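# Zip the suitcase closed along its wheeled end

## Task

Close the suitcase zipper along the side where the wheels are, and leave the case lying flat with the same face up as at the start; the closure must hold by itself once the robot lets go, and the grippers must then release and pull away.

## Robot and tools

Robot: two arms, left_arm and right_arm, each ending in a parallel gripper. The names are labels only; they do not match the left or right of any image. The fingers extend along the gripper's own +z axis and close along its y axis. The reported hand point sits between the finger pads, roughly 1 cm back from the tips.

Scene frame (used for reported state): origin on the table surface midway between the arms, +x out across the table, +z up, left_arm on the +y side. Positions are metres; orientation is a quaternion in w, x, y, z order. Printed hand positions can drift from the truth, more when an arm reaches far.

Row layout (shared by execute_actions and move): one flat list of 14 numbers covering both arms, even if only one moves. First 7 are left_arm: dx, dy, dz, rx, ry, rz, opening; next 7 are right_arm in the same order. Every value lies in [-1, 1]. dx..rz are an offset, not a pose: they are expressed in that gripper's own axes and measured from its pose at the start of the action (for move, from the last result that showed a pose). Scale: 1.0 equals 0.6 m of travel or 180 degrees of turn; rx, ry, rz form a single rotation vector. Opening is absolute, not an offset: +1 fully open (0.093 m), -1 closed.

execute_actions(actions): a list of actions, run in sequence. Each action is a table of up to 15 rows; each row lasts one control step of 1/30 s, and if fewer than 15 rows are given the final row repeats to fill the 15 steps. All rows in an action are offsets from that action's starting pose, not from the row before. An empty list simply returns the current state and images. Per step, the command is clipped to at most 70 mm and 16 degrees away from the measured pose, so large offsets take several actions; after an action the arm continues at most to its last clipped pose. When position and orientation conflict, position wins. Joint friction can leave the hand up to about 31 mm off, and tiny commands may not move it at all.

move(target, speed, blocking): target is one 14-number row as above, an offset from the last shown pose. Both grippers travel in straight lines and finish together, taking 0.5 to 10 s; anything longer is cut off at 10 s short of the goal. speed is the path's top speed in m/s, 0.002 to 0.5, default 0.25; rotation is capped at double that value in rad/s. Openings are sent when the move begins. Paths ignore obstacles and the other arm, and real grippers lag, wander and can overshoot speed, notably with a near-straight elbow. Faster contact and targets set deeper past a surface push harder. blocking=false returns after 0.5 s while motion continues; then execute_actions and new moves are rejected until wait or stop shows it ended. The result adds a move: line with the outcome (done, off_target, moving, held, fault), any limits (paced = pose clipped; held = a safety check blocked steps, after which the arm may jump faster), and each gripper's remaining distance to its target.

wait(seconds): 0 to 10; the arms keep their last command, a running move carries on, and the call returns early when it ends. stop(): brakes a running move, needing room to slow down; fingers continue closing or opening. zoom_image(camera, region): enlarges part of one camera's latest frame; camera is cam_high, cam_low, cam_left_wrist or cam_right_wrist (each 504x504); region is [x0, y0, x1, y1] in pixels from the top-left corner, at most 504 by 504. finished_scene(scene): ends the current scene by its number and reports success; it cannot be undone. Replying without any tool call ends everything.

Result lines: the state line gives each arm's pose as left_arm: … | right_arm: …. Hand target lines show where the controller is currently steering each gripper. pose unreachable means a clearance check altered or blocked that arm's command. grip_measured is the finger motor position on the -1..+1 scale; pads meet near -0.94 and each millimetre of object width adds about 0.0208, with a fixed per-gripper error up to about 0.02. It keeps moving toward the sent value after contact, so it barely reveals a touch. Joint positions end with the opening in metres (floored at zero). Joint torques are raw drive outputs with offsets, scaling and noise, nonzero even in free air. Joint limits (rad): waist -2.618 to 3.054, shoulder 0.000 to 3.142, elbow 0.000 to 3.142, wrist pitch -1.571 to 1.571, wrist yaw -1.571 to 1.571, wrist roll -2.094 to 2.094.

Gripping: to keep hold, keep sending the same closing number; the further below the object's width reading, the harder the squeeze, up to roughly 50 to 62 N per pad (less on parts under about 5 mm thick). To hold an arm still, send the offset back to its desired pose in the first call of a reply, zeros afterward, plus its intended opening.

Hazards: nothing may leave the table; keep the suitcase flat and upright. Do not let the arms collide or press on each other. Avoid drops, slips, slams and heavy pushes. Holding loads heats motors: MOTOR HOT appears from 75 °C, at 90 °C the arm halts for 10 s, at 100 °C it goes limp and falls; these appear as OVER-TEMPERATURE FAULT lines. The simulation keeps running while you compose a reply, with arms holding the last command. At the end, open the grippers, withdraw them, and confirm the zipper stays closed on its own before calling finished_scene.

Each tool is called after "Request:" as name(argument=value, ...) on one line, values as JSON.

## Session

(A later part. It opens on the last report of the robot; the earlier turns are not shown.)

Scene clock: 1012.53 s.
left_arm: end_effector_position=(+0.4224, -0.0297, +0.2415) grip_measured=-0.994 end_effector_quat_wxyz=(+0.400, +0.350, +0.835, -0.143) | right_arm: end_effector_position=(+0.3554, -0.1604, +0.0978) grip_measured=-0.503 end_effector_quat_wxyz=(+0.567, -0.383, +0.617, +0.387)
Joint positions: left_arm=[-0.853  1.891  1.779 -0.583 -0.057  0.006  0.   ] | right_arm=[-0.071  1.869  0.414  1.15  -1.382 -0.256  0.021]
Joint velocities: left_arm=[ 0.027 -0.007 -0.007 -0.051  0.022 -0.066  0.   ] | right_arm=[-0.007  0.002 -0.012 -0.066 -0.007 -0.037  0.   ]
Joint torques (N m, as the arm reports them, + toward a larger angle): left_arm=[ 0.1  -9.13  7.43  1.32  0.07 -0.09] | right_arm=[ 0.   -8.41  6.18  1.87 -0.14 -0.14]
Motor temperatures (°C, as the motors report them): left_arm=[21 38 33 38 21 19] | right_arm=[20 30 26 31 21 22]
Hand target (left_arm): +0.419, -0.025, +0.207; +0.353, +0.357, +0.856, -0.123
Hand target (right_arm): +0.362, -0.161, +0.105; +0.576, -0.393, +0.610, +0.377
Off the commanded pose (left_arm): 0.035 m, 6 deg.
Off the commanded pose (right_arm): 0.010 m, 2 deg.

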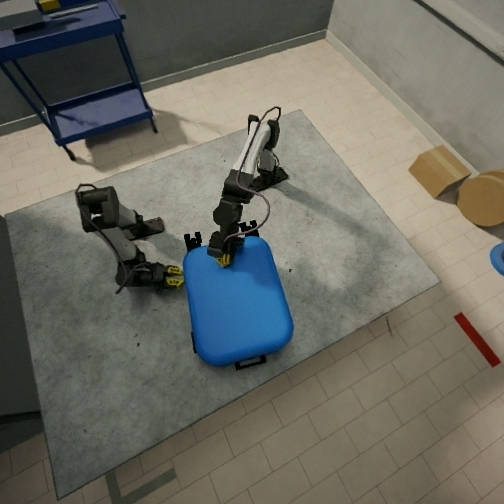

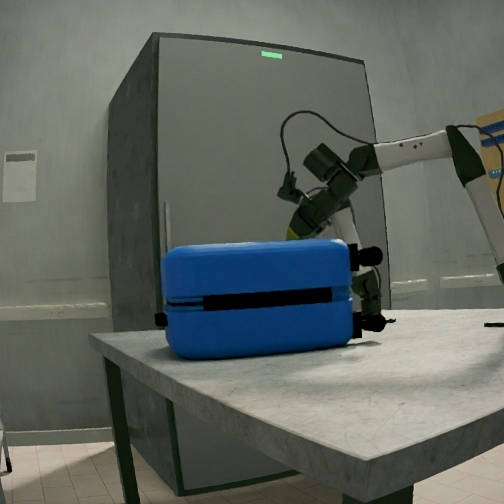

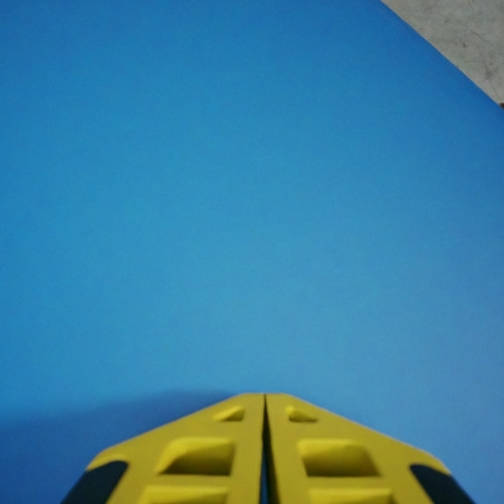

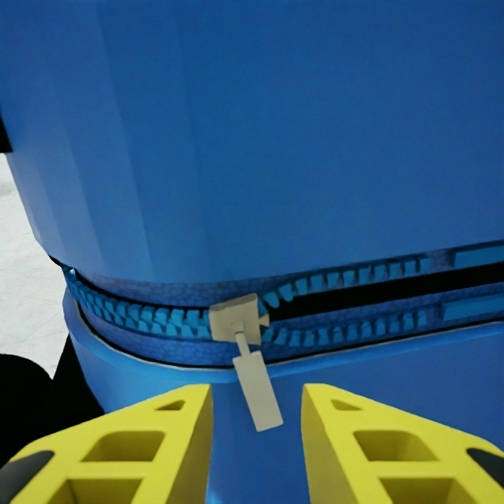

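Request:
execute_actions(actions=[[[0.05,-0.002,0.03,0,0.035,0,-1,-0.012,-0.011,0.012,0,0,-0.01,-0.5],[0.05,-0.002,0.03,0,0.035,0,-1,-0.012,-0.011,0.012,0,0,-0.01,-0.5],[0.05,-0.002,0.03,0,0.035,0,-1,-0.012,-0.011,0.017,0,0,-0.01,-0.5],[0.05,-0.002,0.03,0,0.035,0,-1,-0.012,-0.011,0.017,0,0,-0.01,-0.5],[0.05,-0.002,0.03,0,0.035,0,-1,-0.012,-0.011,0.022,0,0,-0.01,-0.5],[0.05,-0.002,0.03,0,0.035,0,-1,-0.012,-0.011,0.022,0,0,-0.01,-0.5],[0.05,-0.002,0.03,0,0.035,0,-1,-0.012,-0.011,0.027,0,0,-0.01,-0.5]]])

Scene clock: 1022.67 s.
left_arm: end_effector_position=(+0.4225, -0.0296, +0.2416) grip_measured=-0.994 end_effector_quat_wxyz=(+0.400, +0.349, +0.835, -0.143) | right_arm: end_effector_position=(+0.3561, -0.1498, +0.0968) grip_measured=-0.503 end_effector_quat_wxyz=(+0.559, -0.382, +0.621, +0.394)
Joint positions: left_arm=[-0.853  1.891  1.78  -0.584 -0.057  0.005  0.   ] | right_arm=[-0.031  1.869  0.414  1.155 -1.351 -0.232  0.021]
Joint velocities: left_arm=[-0.017  0.002  0.012 -0.051  0.022  0.007  0.   ] | right_arm=[ 0.007 -0.002  0.012 -0.037 -0.007  0.022 -0.001]
Joint torques (N m, as the arm reports them, + toward a larger angle): left_arm=[ 0.12 -9.37  7.18  1.31  0.03 -0.09] | right_arm=[ 0.72 -6.2   6.86  2.37  0.05  0.01]
Motor temperatures (°C, as the motors report them): left_arm=[21 38 34 38 21 19] | right_arm=[20 31 27 31 21 22]
Hand target (left_arm): +0.418, -0.025, +0.208; +0.354, +0.357, +0.855, -0.124
Hand target (right_arm): +0.368, -0.148, +0.104; +0.573, -0.393, +0.611, +0.378
Off the commanded pose (left_arm): 0.035 m, 6 deg.
Off the commanded pose (right_arm): 0.014 m, 3 deg.

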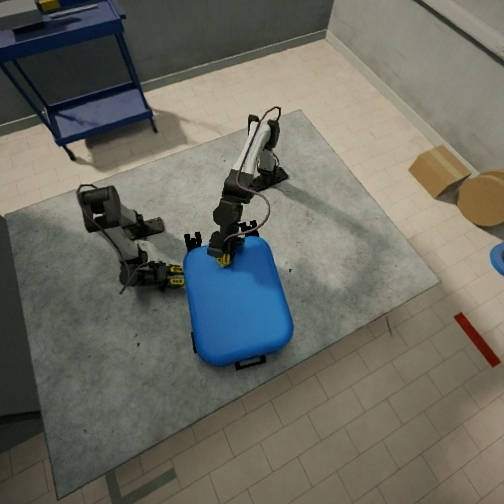

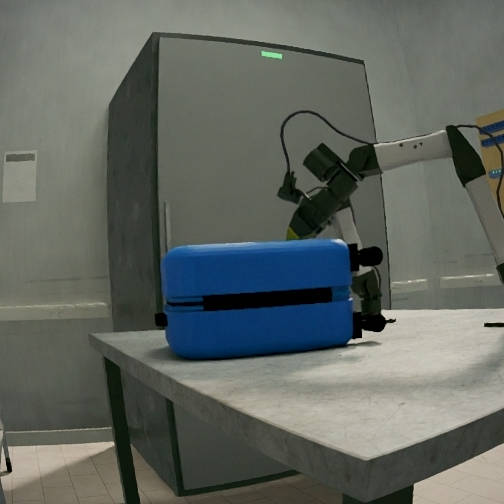

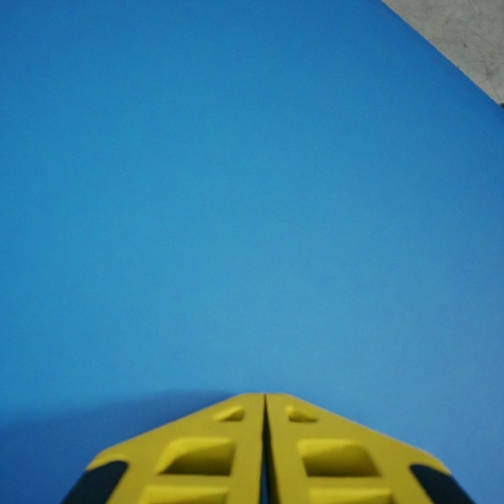

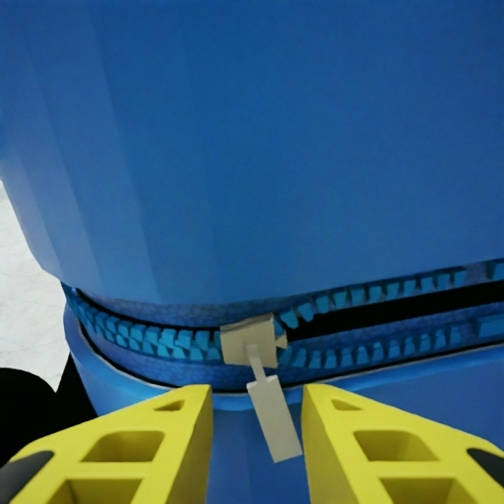

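Request:
execute_actions(actions=[[[0.05,-0.002,0.03,0,0.035,0,-1,-0.008,-0.014,0.016,0,0,-0.01,-0.5]],[[0.05,-0.002,0.03,0,0.035,0,-1,-0.008,-0.014,0.013,0,0,-0.01,-0.6],[0.05,-0.002,0.03,0,0.035,0,-1,-0.008,-0.014,0.013,0,0,-0.01,-0.64],[0.05,-0.002,0.03,0,0.035,0,-1,-0.008,-0.014,0.013,0,0,-0.01,-0.68],[0.05,-0.002,0.03,0,0.035,0,-1,-0.008,-0.014,0.013,0,0,-0.01,-0.72],[0.05,-0.002,0.03,0,0.035,0,-1,-0.008,-0.014,0.013,0,0,-0.01,-0.76],[0.05,-0.002,0.03,0,0.035,0,-1,-0.008,-0.014,0.013,0,0,-0.01,-0.8],[0.05,-0.002,0.03,0,0.035,0,-1,-0.008,-0.014,0.013,0,0,-0.01,-0.84],[0.05,-0.002,0.03,0,0.035,0,-1,-0.008,-0.014,0.013,0,0,-0.01,-0.88],[0.05,-0.002,0.03,0,0.035,0,-1,-0.008,-0.014,0.013,0,0,-0.01,-0.92],[0.05,-0.002,0.03,0,0.035,0,-1,-0.008,-0.014,0.013,0,0,-0.01,-0.96],[0.05,-0.002,0.03,0,0.035,0,-1,-0.008,-0.014,0.013,0,0,-0.01,-1]]])

Scene clock: 1033.63 s.
left_arm: end_effector_position=(+0.4228, -0.0291, +0.2414) grip_measured=-0.994 end_effector_quat_wxyz=(+0.400, +0.348, +0.836, -0.142) | right_arm: end_effector_position=(+0.3548, -0.1489, +0.0968) grip_measured=-0.966 end_effector_quat_wxyz=(+0.557, -0.383, +0.620, +0.398)
Joint positions: left_arm=[-0.853  1.891  1.78  -0.585 -0.061  0.003  0.   ] | right_arm=[-0.03   1.87   0.414  1.155 -1.359 -0.229  0.   ]
Joint velocities: left_arm=[-0.007 -0.007 -0.002  0.022 -0.081  0.022  0.   ] | right_arm=[-0.002 -0.007 -0.012  0.007  0.022 -0.066  0.   ]
Joint torques (N m, as the arm reports them, + toward a larger angle): left_arm=[-0.08 -9.41  7.48  1.33  0.1  -0.04] | right_arm=[ 1.25 -6.05  7.06  2.03  0.13 -0.08]
Motor temperatures (°C, as the motors report them): left_arm=[21 37 35 37 21 19] | right_arm=[20 31 27 32 21 22]
Hand target (left_arm): +0.418, -0.025, +0.208; +0.354, +0.355, +0.856, -0.124
Hand target (right_arm): +0.367, -0.146, +0.100; +0.565, -0.391, +0.616, +0.386
Off the commanded pose (left_arm): 0.035 m, 6 deg.
Off the commanded pose (right_arm): 0.013 m, 2 deg.

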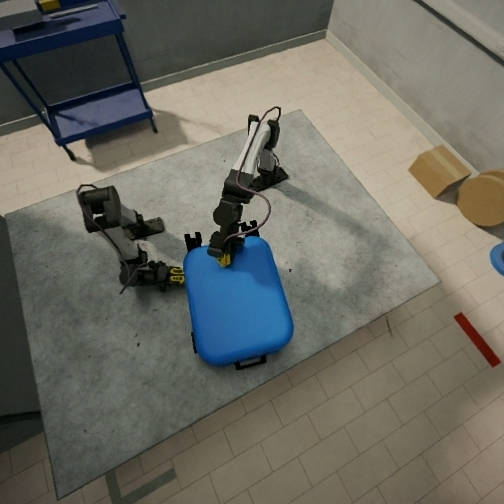

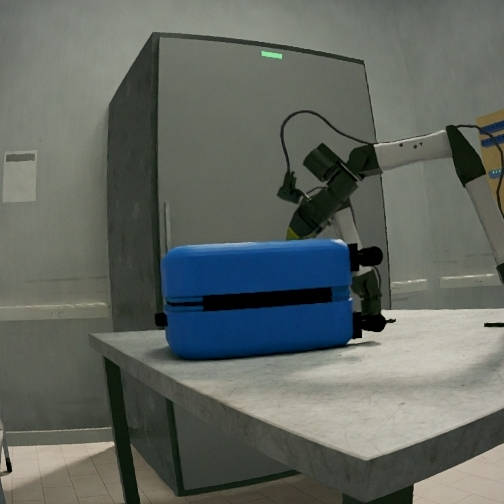

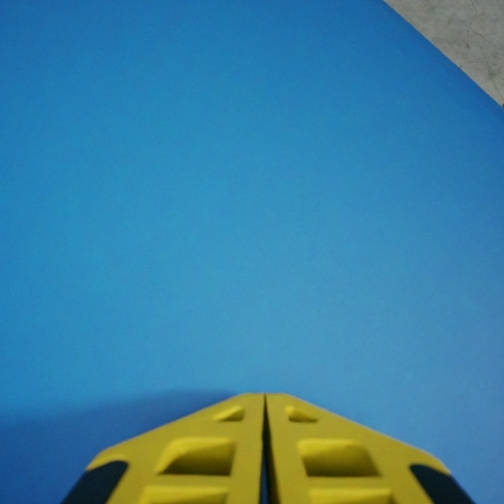

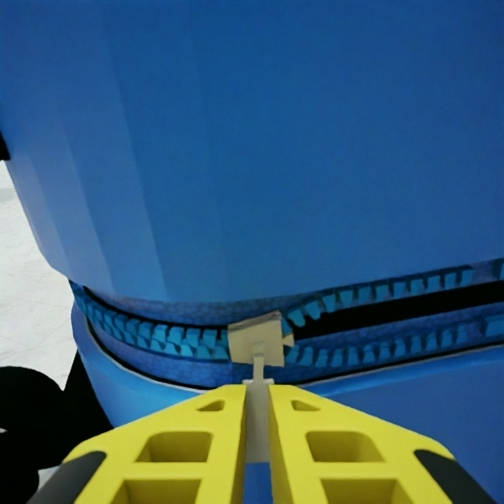

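Request:
execute_actions(actions=[[[0.05,-0.002,0.03,0,0.035,0,-1,-0.01,-0.045,0.003,0,0,-0.01,-1]],[[0.05,-0.002,0.03,0,0.035,0,-1,-0.01,-0.045,0.006,0,0,-0.01,-1]]])

Scene clock: 1038.30 s.
left_arm: end_effector_position=(+0.4236, -0.0283, +0.2415) grip_measured=-0.994 end_effector_quat_wxyz=(+0.401, +0.345, +0.837, -0.140) | right_arm: end_effector_position=(+0.3690, -0.1516, +0.0965) grip_measured=-0.966 end_effector_quat_wxyz=(+0.540, -0.404, +0.595, +0.437)
Joint positions: left_arm=[-0.853  1.891  1.78  -0.585 -0.067 -0.001  0.   ] | right_arm=[-0.04   1.942  0.552  1.019 -1.474 -0.285  0.   ]
Joint velocities: left_arm=[-0.007 -0.002 -0.002  0.022 -0.081  0.037  0.   ] | right_arm=[ 0.007 -0.002 -0.002 -0.051  0.051 -0.037  0.   ]
Joint torques (N m, as the arm reports them, + toward a larger angle): left_arm=[-0.03 -9.23  7.49  1.33  0.06 -0.16] | right_arm=[-0.3  -7.62  7.77  1.86  0.37 -0.07]
Motor temperatures (°C, as the motors report them): left_arm=[21 37 35 37 21 19] | right_arm=[20 31 27 32 21 22]
Hand target (left_arm): +0.419, -0.024, +0.208; +0.355, +0.353, +0.857, -0.122
Hand target (right_arm): +0.387, -0.157, +0.101; +0.555, -0.404, +0.601, +0.410
Off the commanded pose (left_arm): 0.035 m, 6 deg.
Off the commanded pose (right_arm): 0.020 m, 4 deg.

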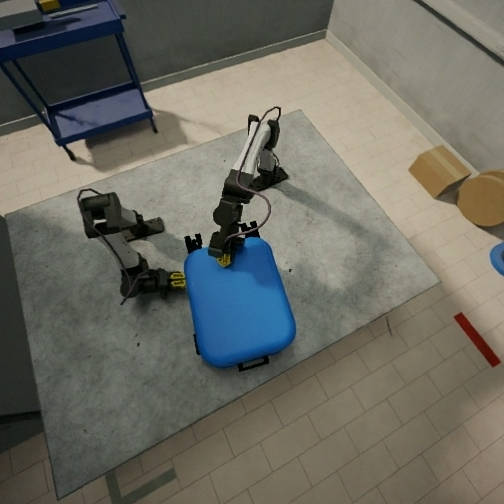

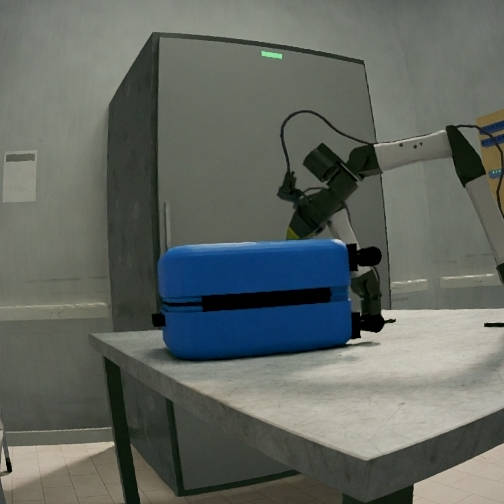

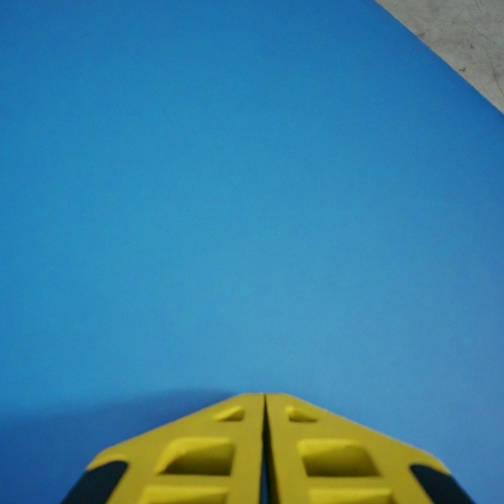

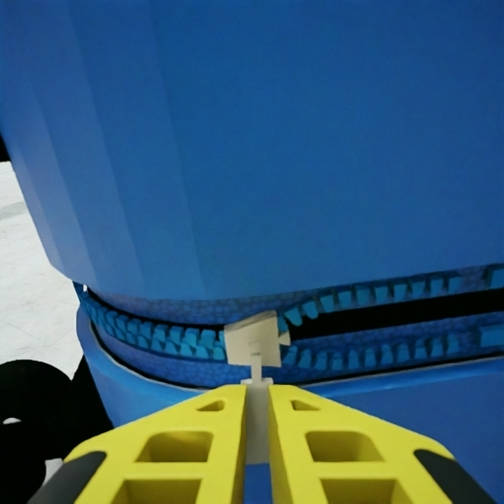

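Request:
move(target=[0.014,-0.217,-0.131,-0.091,0.168,-0.158,1,0,0,0,0,0,0,-1], speed=0.15)

Scene clock: 1090.97 s.
left_arm: end_effector_position=(+0.2900, -0.0840, +0.2807) grip_measured=+0.998 end_effector_quat_wxyz=(+0.264, +0.109, +0.947, -0.144) | right_arm: end_effector_position=(+0.3683, -0.1514, +0.0966) grip_measured=-0.966 end_effector_quat_wxyz=(+0.539, -0.405, +0.594, +0.439)
Joint positions: left_arm=[-1.202  2.296  2.801 -1.537 -0.304 -0.849  0.093] | right_arm=[-0.04   1.942  0.553  1.015 -1.48  -0.288  0.   ]
Joint velocities: left_arm=[-0.002  0.002 -0.022 -0.007 -0.007 -0.022 -0.   ] | right_arm=[ 0.002 -0.007  0.007  0.022 -0.081 -0.066  0.   ]
Joint torques (N m, as the arm reports them, + toward a larger angle): left_arm=[ -0.13 -15.13   4.46   1.18  -0.03  -0.11] | right_arm=[-0.24 -8.1   4.45  1.9  -0.2  -0.06]
Motor temperatures (°C, as the motors report them): left_arm=[21 38 37 36 21 19] | right_arm=[20 33 29 31 21 22]
Hand target (left_arm): +0.285, -0.079, +0.278; +0.254, +0.110, +0.951, -0.136
Hand target (right_arm): +0.369, -0.152, +0.096; +0.540, -0.404, +0.595, +0.437
Off the commanded pose (left_arm): 0.008 m, 18 deg; orientation clipped at the last step of the last action.
Off the commanded pose (right_arm): 0.001 m, 0 deg.
joint sent to its limit (left arm) — the command would take joint 4 (wrist pitch) past its lower limit, so that joint was sent only as far as its limit.
move: off_target (left_arm); limits=paced

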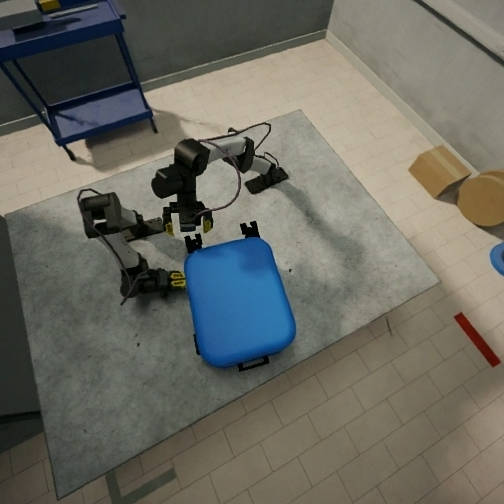

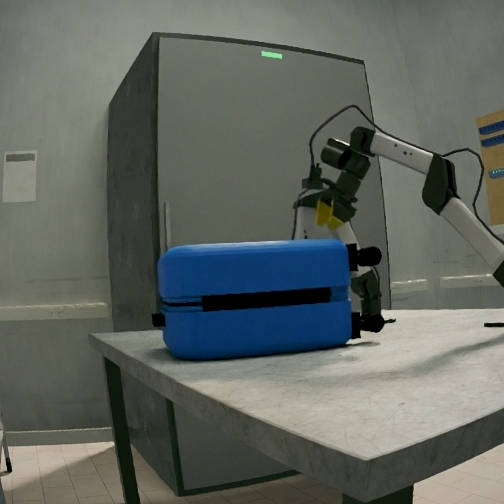

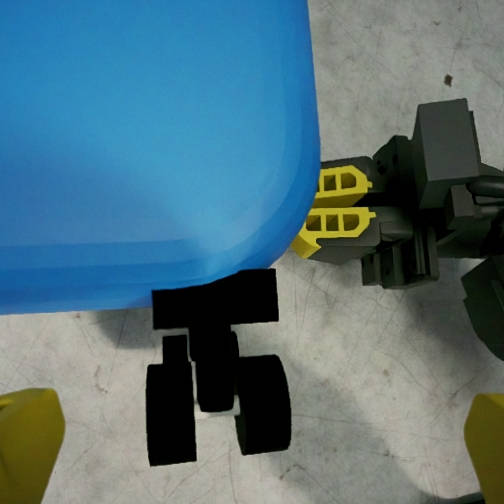

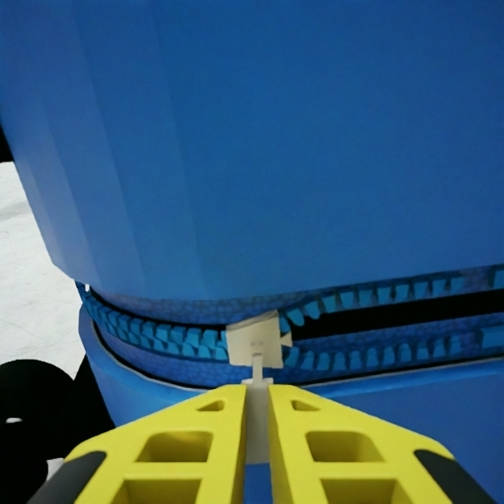

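Request:
move(target=[0.097,0.035,0.122,-0.05,0.02,0,1,0,0,0,0,0,0,-1], speed=0.1)

Scene clock: 1109.30 s.
left_arm: end_effector_position=(+0.2841, -0.0797, +0.1834) grip_measured=+0.998 end_effector_quat_wxyz=(+0.237, +0.093, +0.965, -0.063) | right_arm: end_effector_position=(+0.3681, -0.1513, +0.0966) grip_measured=-0.966 end_effector_quat_wxyz=(+0.539, -0.405, +0.594, +0.439)
Joint positions: left_arm=[-1.228  2.185  2.234 -1.27  -0.359 -0.933  0.093] | right_arm=[-0.04   1.942  0.553  1.015 -1.48  -0.288  0.   ]
Joint velocities: left_arm=[-0.002 -0.002  0.007  0.037 -0.11  -0.066 -0.   ] | right_arm=[-0.002 -0.002 -0.002  0.007  0.022  0.066  0.   ]
Joint torques (N m, as the arm reports them, + toward a larger angle): left_arm=[ -0.49 -16.     4.81   1.11  -0.25  -0.02] | right_arm=[-0.22 -8.03  4.48  1.88 -0.25 -0.07]
Motor temperatures (°C, as the motors report them): left_arm=[21 45 35 35 21 19] | right_arm=[20 33 28 31 21 22]
Hand target (left_arm): +0.282, -0.080, +0.185; +0.241, +0.092, +0.964, -0.066
Hand target (right_arm): +0.368, -0.151, +0.097; +0.539, -0.405, +0.594, +0.439
Off the commanded pose (left_arm): 0.003 m, 1 deg.
Off the commanded pose (right_arm): 0.000 m, 0 deg.
move: done

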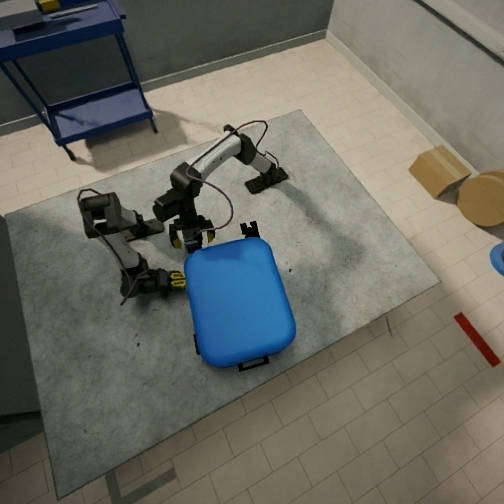

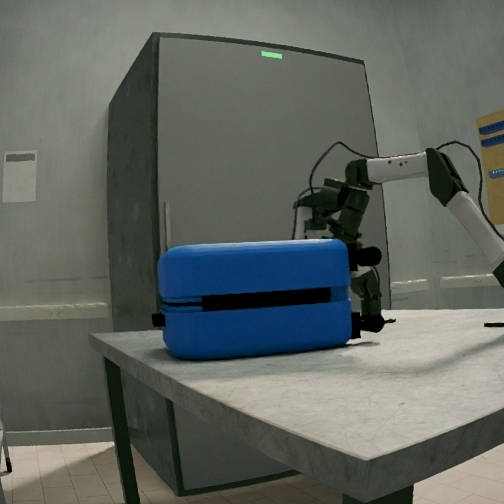

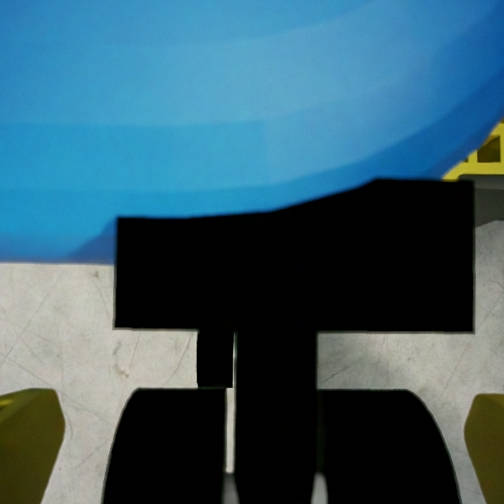

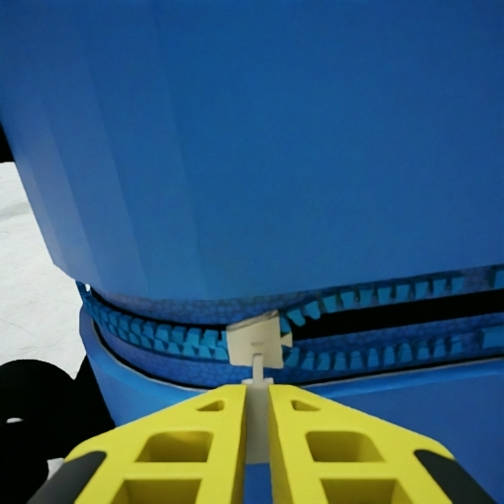

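Request:
execute_actions(actions=[[[0,-0.005,0,0,0,0,-0.2,0,0,0,0,0,0,-1]],[[0.03,0,0.045,0,0,0,-0.2,0,-0.01,0,0.01,0,0,-1]],[[0.045,0,0.04,0,0,0,-0.2,-0.008,-0.045,0.0,0.025,0,-0.01,-1]]])

Scene clock: 1119.00 s.
left_arm: end_effector_position=(+0.2843, -0.0774, +0.1842) grip_measured=+0.042 end_effector_quat_wxyz=(+0.303, +0.092, +0.945, -0.082) | right_arm: end_effector_position=(+0.3727, -0.1513, +0.0964) grip_measured=-0.966 end_effector_quat_wxyz=(+0.536, -0.398, +0.598, +0.443)
Joint positions: left_arm=[-1.26   2.052  1.965 -1.034 -0.469 -0.919  0.047] | right_arm=[-0.036  1.962  0.564  1.059 -1.473 -0.234  0.   ]
Joint velocities: left_arm=[-0.027 -0.007 -0.002  0.051 -0.051  0.051 -0.001] | right_arm=[ 0.007  0.002 -0.002  0.007 -0.037  0.081  0.   ]
Joint torques (N m, as the arm reports them, + toward a larger angle): left_arm=[ -0.5  -11.26   2.86   1.31   0.28  -0.4 ] | right_arm=[-0.68 -7.13  7.18  2.11  0.53  0.05]
Motor temperatures (°C, as the motors report them): left_arm=[21 48 35 35 22 19] | right_arm=[20 33 28 31 21 22]
Hand target (left_arm): +0.274, -0.078, +0.151; +0.266, +0.092, +0.957, -0.071
Hand target (right_arm): +0.392, -0.159, +0.099; +0.555, -0.392, +0.607, +0.412
Off the commanded pose (left_arm): 0.036 m, 5 deg.
Off the commanded pose (right_arm): 0.022 m, 4 deg.

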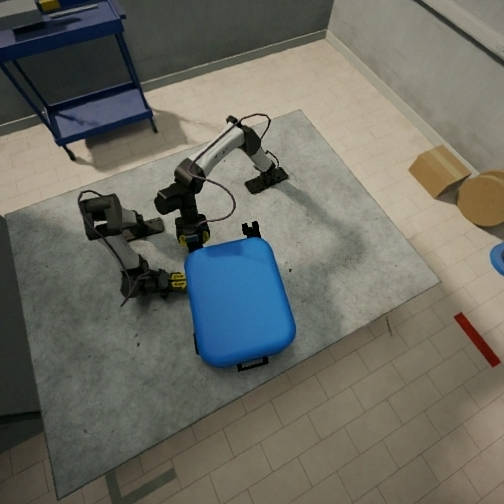

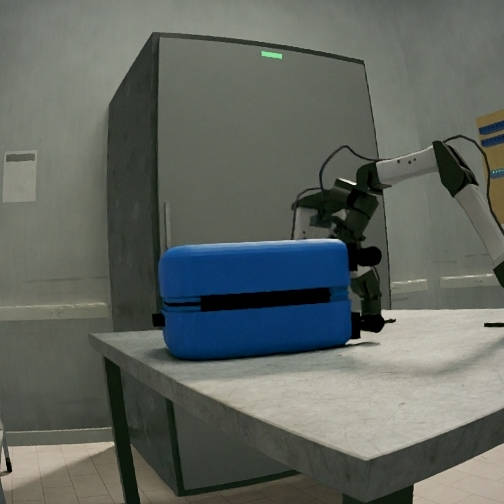

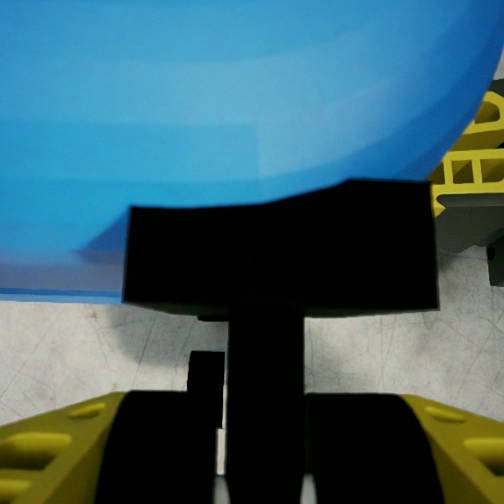

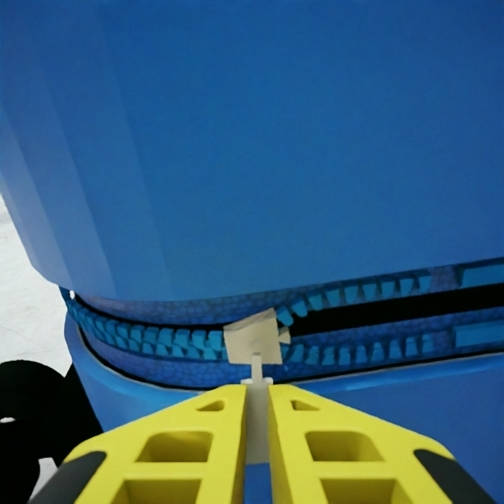

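Request:
execute_actions(actions=[[[0.05,0,0.035,0,0.04,0,-0.2,-0.008,-0.055,0.0,0.03,0,-0.015,-1]],[[0.05,0,0.035,0,0.03,0,-0.2,-0.008,-0.055,0.003,0.03,0,-0.015,-1]]])

Scene clock: 1123.77 s.
left_arm: end_effector_position=(+0.2842, -0.0775, +0.1842) grip_measured=+0.042 end_effector_quat_wxyz=(+0.303, +0.092, +0.945, -0.084) | right_arm: end_effector_position=(+0.3927, -0.1556, +0.0965) grip_measured=-0.966 end_effector_quat_wxyz=(+0.553, -0.400, +0.597, +0.422)
Joint positions: left_arm=[-1.26   2.048  1.958 -1.027 -0.467 -0.918  0.047] | right_arm=[-0.035  2.018  0.615  1.156 -1.437 -0.183  0.   ]
Joint velocities: left_arm=[-0.002  0.012  0.007  0.051  0.022  0.022  0.   ] | right_arm=[-0.002  0.007  0.027  0.095 -0.125  0.095  0.   ]
Joint torques (N m, as the arm reports them, + toward a larger angle): left_arm=[ -0.06 -11.61   2.93   1.28   0.47  -0.4 ] | right_arm=[-0.33 -7.44  7.33  2.08  0.69  0.08]
Motor temperatures (°C, as the motors report them): left_arm=[21 47 34 34 22 19] | right_arm=[20 33 28 31 21 22]
Hand target (left_arm): +0.272, -0.076, +0.151; +0.257, +0.094, +0.959, -0.075
Hand target (right_arm): +0.413, -0.163, +0.099; +0.571, -0.388, +0.608, +0.391
Off the commanded pose (left_arm): 0.037 m, 6 deg.
Off the commanded pose (right_arm): 0.023 m, 5 deg.

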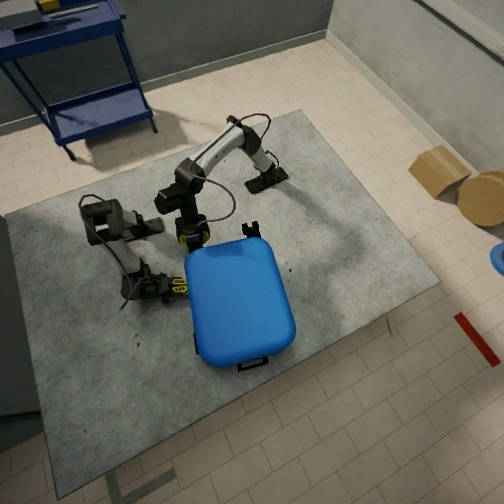

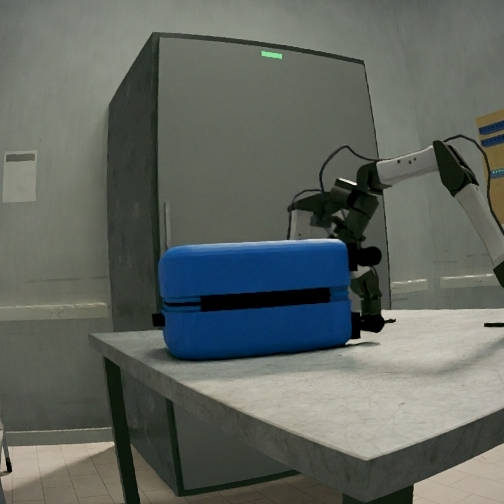

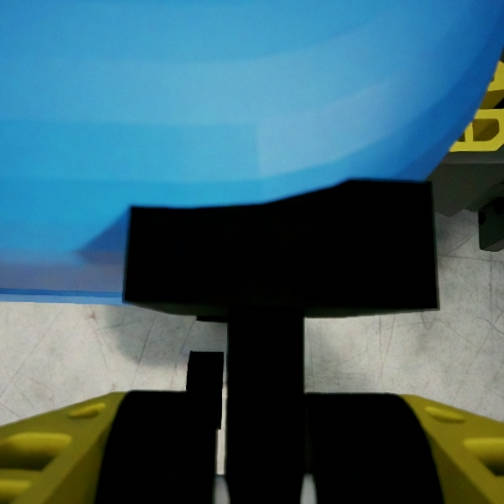

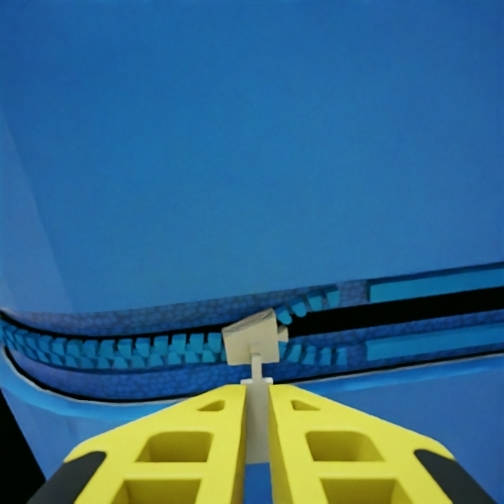

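Request:
execute_actions(actions=[[[0.05,0,0.035,0,0.03,0,-0.2,-0.008,-0.055,0.005,0.03,0,-0.01,-1]],[[0.05,0,0.035,0,0.03,0,-0.2,-0.008,-0.05,0.005,0.028,0,-0.01,-1]]])

Scene clock: 1127.37 s.
left_arm: end_effector_position=(+0.2842, -0.0775, +0.1842) grip_measured=+0.042 end_effector_quat_wxyz=(+0.303, +0.092, +0.945, -0.084) | right_arm: end_effector_position=(+0.4011, -0.1573, +0.0966) grip_measured=-0.966 end_effector_quat_wxyz=(+0.554, -0.398, +0.597, +0.423)
Joint positions: left_arm=[-1.26   2.048  1.958 -1.027 -0.467 -0.918  0.047] | right_arm=[-0.035  2.046  0.648  1.182 -1.436 -0.151  0.   ]
Joint velocities: left_arm=[-0.012 -0.012 -0.012  0.037  0.051  0.095 -0.001] | right_arm=[-0.002 -0.002 -0.022  0.051  0.007  0.007  0.   ]
Joint torques (N m, as the arm reports them, + toward a larger angle): left_arm=[ -0.05 -12.02   2.53   1.28   0.42  -0.36] | right_arm=[-0.29 -7.78  8.07  2.1   0.99  0.04]
Motor temperatures (°C, as the motors report them): left_arm=[21 47 34 34 22 19] | right_arm=[20 33 28 31 22 22]
Hand target (left_arm): +0.272, -0.076, +0.151; +0.258, +0.094, +0.959, -0.076
Hand target (right_arm): +0.427, -0.166, +0.101; +0.578, -0.382, +0.611, +0.383
Off the commanded pose (left_arm): 0.037 m, 5 deg.
Off the commanded pose (right_arm): 0.030 m, 6 deg.

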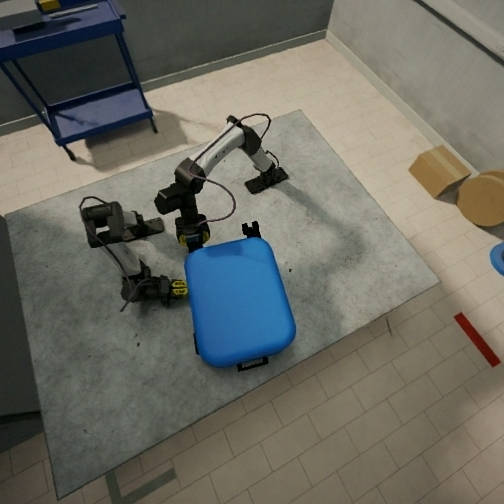

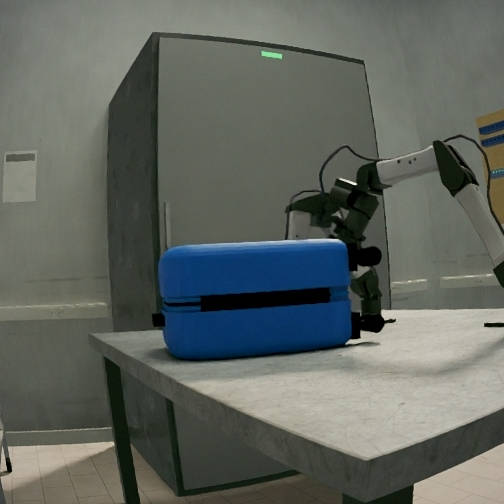

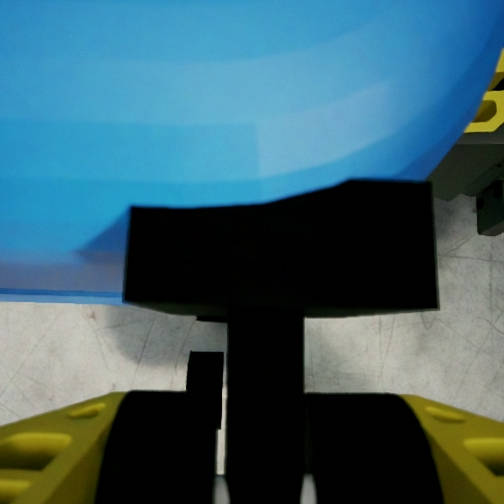

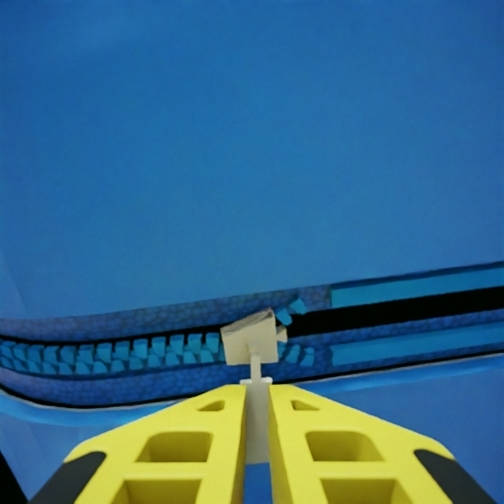

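Request:
execute_actions(actions=[[[0,0,0,0,0,0,-0.2,0,0,0,0,0,0,-1],[0,0,0,0,0,0,-0.2,0,0,0,0,0,0,-1],[0,0,0,0,0,0,-0.2,0,0,0,0,0,0,-1],[0,0,0,0,0,0,-0.2,0,0,0,0,0,0,-1],[0,0,0,0,0,0,1,0,0,0,0,0,0,-0.5]]])

Request:
move(target=[0,0.0,-0.17,0,-0.05,0,1,0,0,-0.17,0.12,0,0,-0.5], speed=0.2)

Scene clock: 1133.60 s.
left_arm: end_effector_position=(+0.2847, -0.0766, +0.1856) grip_measured=+0.998 end_effector_quat_wxyz=(+0.305, +0.093, +0.944, -0.082) | right_arm: end_effector_position=(+0.4009, -0.1575, +0.0967) grip_measured=-0.503 end_effector_quat_wxyz=(+0.554, -0.398, +0.596, +0.423)
Joint positions: left_arm=[-1.26   2.046  1.96  -1.03  -0.472 -0.913  0.093] | right_arm=[-0.036  2.046  0.648  1.182 -1.438 -0.151  0.021]
Joint velocities: left_arm=[ 0.017  0.012  0.012 -0.022 -0.007 -0.007 -0.001] | right_arm=[-0.012 -0.007  0.007  0.007 -0.007  0.081 -0.   ]
Joint torques (N m, as the arm reports them, + toward a larger angle): left_arm=[ -0.16 -13.47   6.77   1.23  -0.23  -0.14] | right_arm=[-0.16 -9.06  4.49  1.93 -0.13 -0.07]
Motor temperatures (°C, as the motors report them): left_arm=[21 47 33 34 22 19] | right_arm=[20 34 28 31 22 22]
Hand target (left_arm): +0.284, -0.077, +0.184; +0.303, +0.092, +0.945, -0.084
Hand target (right_arm): +0.401, -0.157, +0.097; +0.554, -0.398, +0.596, +0.423
Off the commanded pose (left_arm): 0.002 m, 0 deg.
Off the commanded pose (right_arm): 0.000 m, 0 deg.

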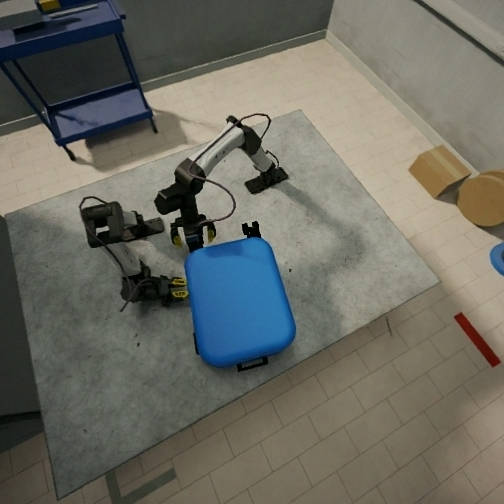

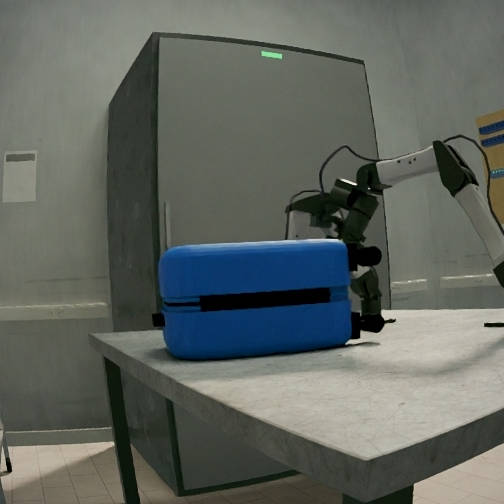

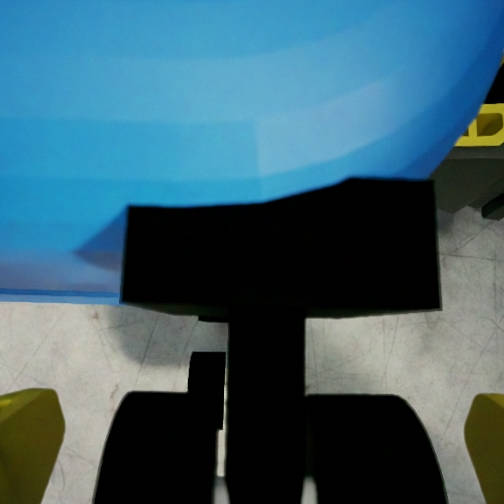

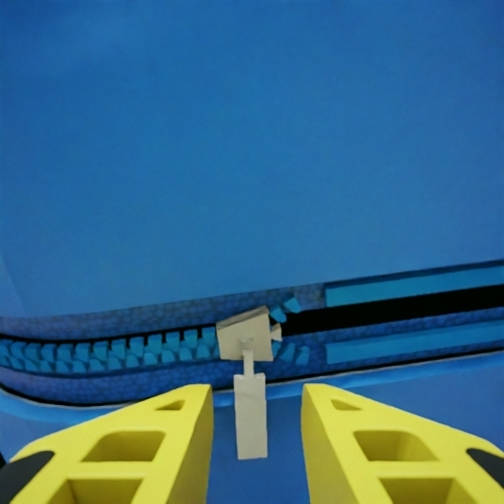

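Scene clock: 1135.13 s.
left_arm: end_effector_position=(+0.2285, -0.0604, +0.2607) grip_measured=+0.998 end_effector_quat_wxyz=(+0.375, +0.088, +0.919, -0.091) | right_arm: end_effector_position=(+0.3737, -0.2541, +0.1013) grip_measured=-0.503 end_effector_quat_wxyz=(+0.619, -0.295, +0.661, +0.304)
Joint positions: left_arm=[-1.426  1.93   2.032 -1.209 -0.667 -1.033  0.093] | right_arm=[-0.351  1.882  0.433  1.182 -1.385 -0.226  0.021]
Joint velocities: left_arm=[-0.002 -0.022 -0.017 -0.007 -0.066  0.022 -0.001] | right_arm=[-0.017  0.002  0.007 -0.081 -0.066  0.066 -0.001]
Joint torques (N m, as the arm reports them, + toward a larger angle): left_arm=[ -0.57 -12.46   7.39   1.03  -0.32  -0.03] | right_arm=[-0.62 -8.57  2.35  1.89 -0.12 -0.15]
Motor temperatures (°C, as the motors report them): left_arm=[21 47 34 34 22 19] | right_arm=[20 34 28 31 22 22]
Hand target (left_arm): +0.227, -0.056, +0.267; +0.377, +0.087, +0.918, -0.089
Hand target (right_arm): +0.369, -0.254, +0.099; +0.617, -0.288, +0.666, +0.303
Off the commanded pose (left_arm): 0.008 m, 1 deg.
Off the commanded pose (right_arm): 0.006 m, 1 deg.
move: done

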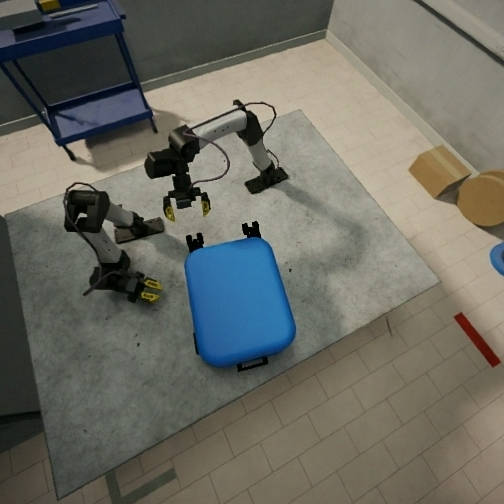

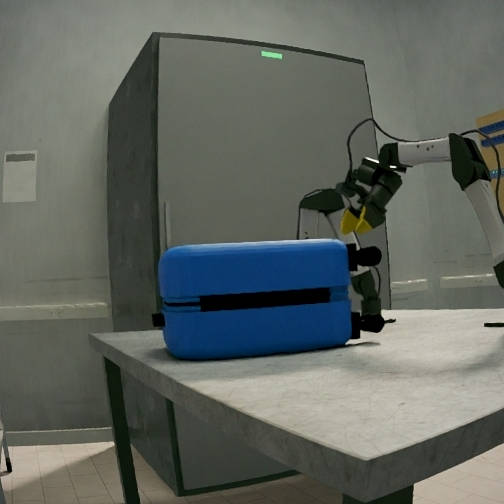

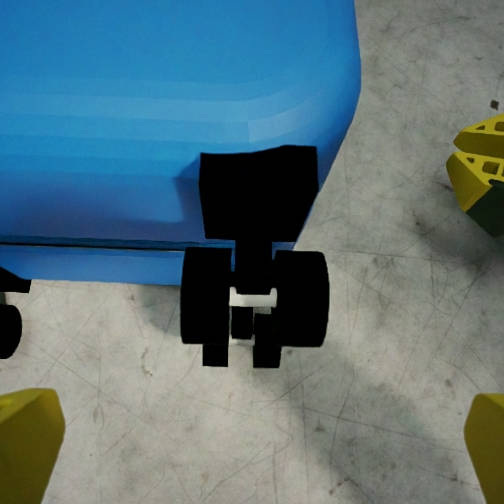

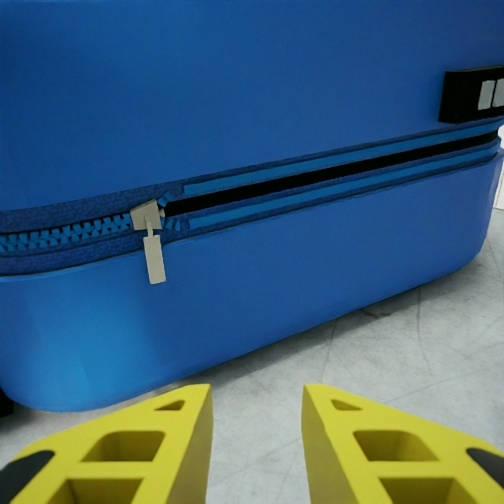

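Request:
move(target=[0.055,0.426,-0.212,0,0,0,1,-0.167,0.007,-0.237,0.3,0,0,-0.5], speed=0.3)

Scene clock: 1145.20 s.
left_arm: end_effector_position=(+0.1801, +0.2120, +0.3118) grip_measured=+0.998 end_effector_quat_wxyz=(+0.381, +0.082, +0.915, -0.103) | right_arm: end_effector_position=(+0.2879, -0.3610, +0.1919) grip_measured=-0.503 end_effector_quat_wxyz=(+0.674, +0.026, +0.738, -0.017)
Joint positions: left_arm=[-1.414  0.98   1.426 -1.515 -0.668 -1.019  0.093] | right_arm=[-0.702  0.627  0.182  0.313 -0.8   -0.086  0.021]
Joint velocities: left_arm=[-0.017  0.012  0.007 -0.051 -0.007  0.007  0.   ] | right_arm=[ 0.012  0.002 -0.002 -0.007  0.007 -0.007 -0.001]
Joint torques (N m, as the arm reports them, + toward a larger angle): left_arm=[ 0.21 -1.68  4.02  1.04 -0.27  0.04] | right_arm=[-0.03 -0.95 10.68  2.32  0.01 -0.16]
Motor temperatures (°C, as the motors report them): left_arm=[21 47 35 34 22 19] | right_arm=[20 34 28 31 22 22]
Hand target (left_arm): +0.178, +0.219, +0.305; +0.375, +0.088, +0.919, -0.090
Hand target (right_arm): +0.288, -0.362, +0.206; +0.681, +0.017, +0.731, -0.031
Off the commanded pose (left_arm): 0.013 m, 2 deg.
Off the commanded pose (right_arm): 0.017 m, 2 deg.
move: off_target (left_arm, right_arm)

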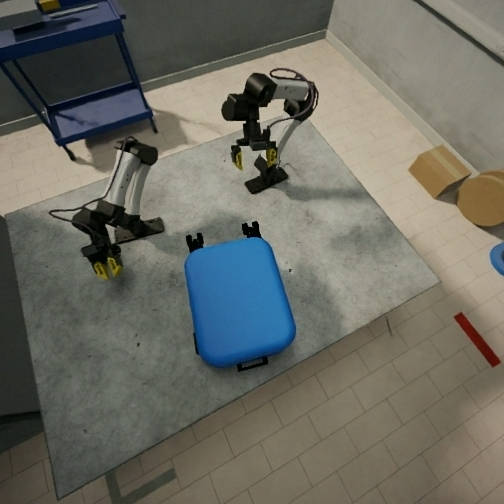

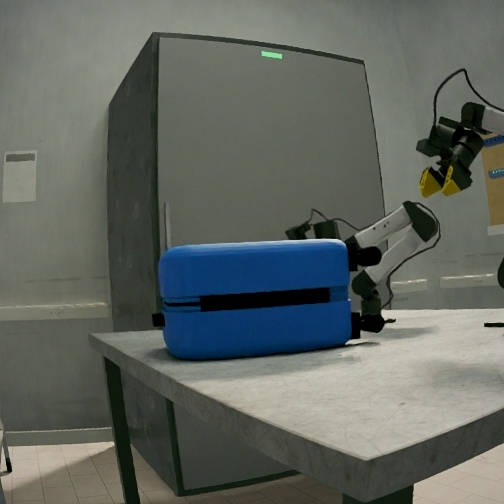

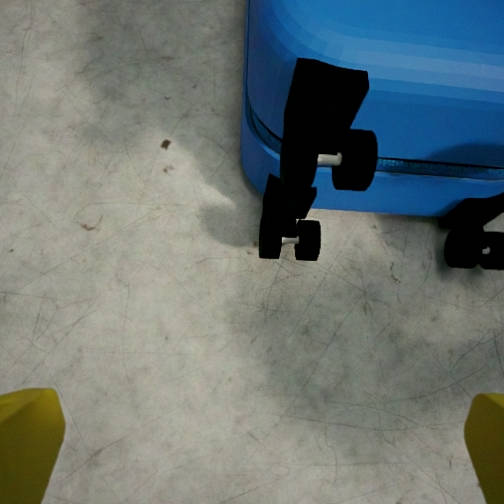

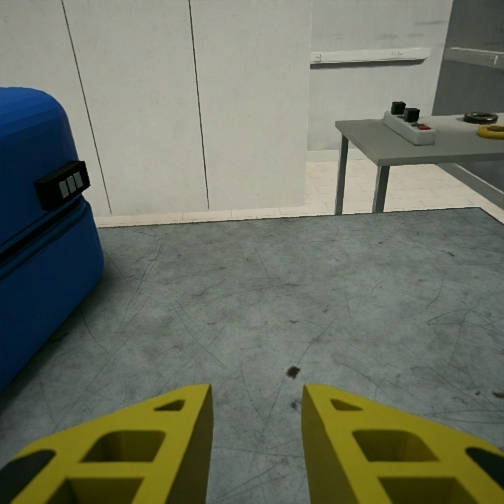

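Request:
finished_scene(scene=1)

The scene is finished: the task was done.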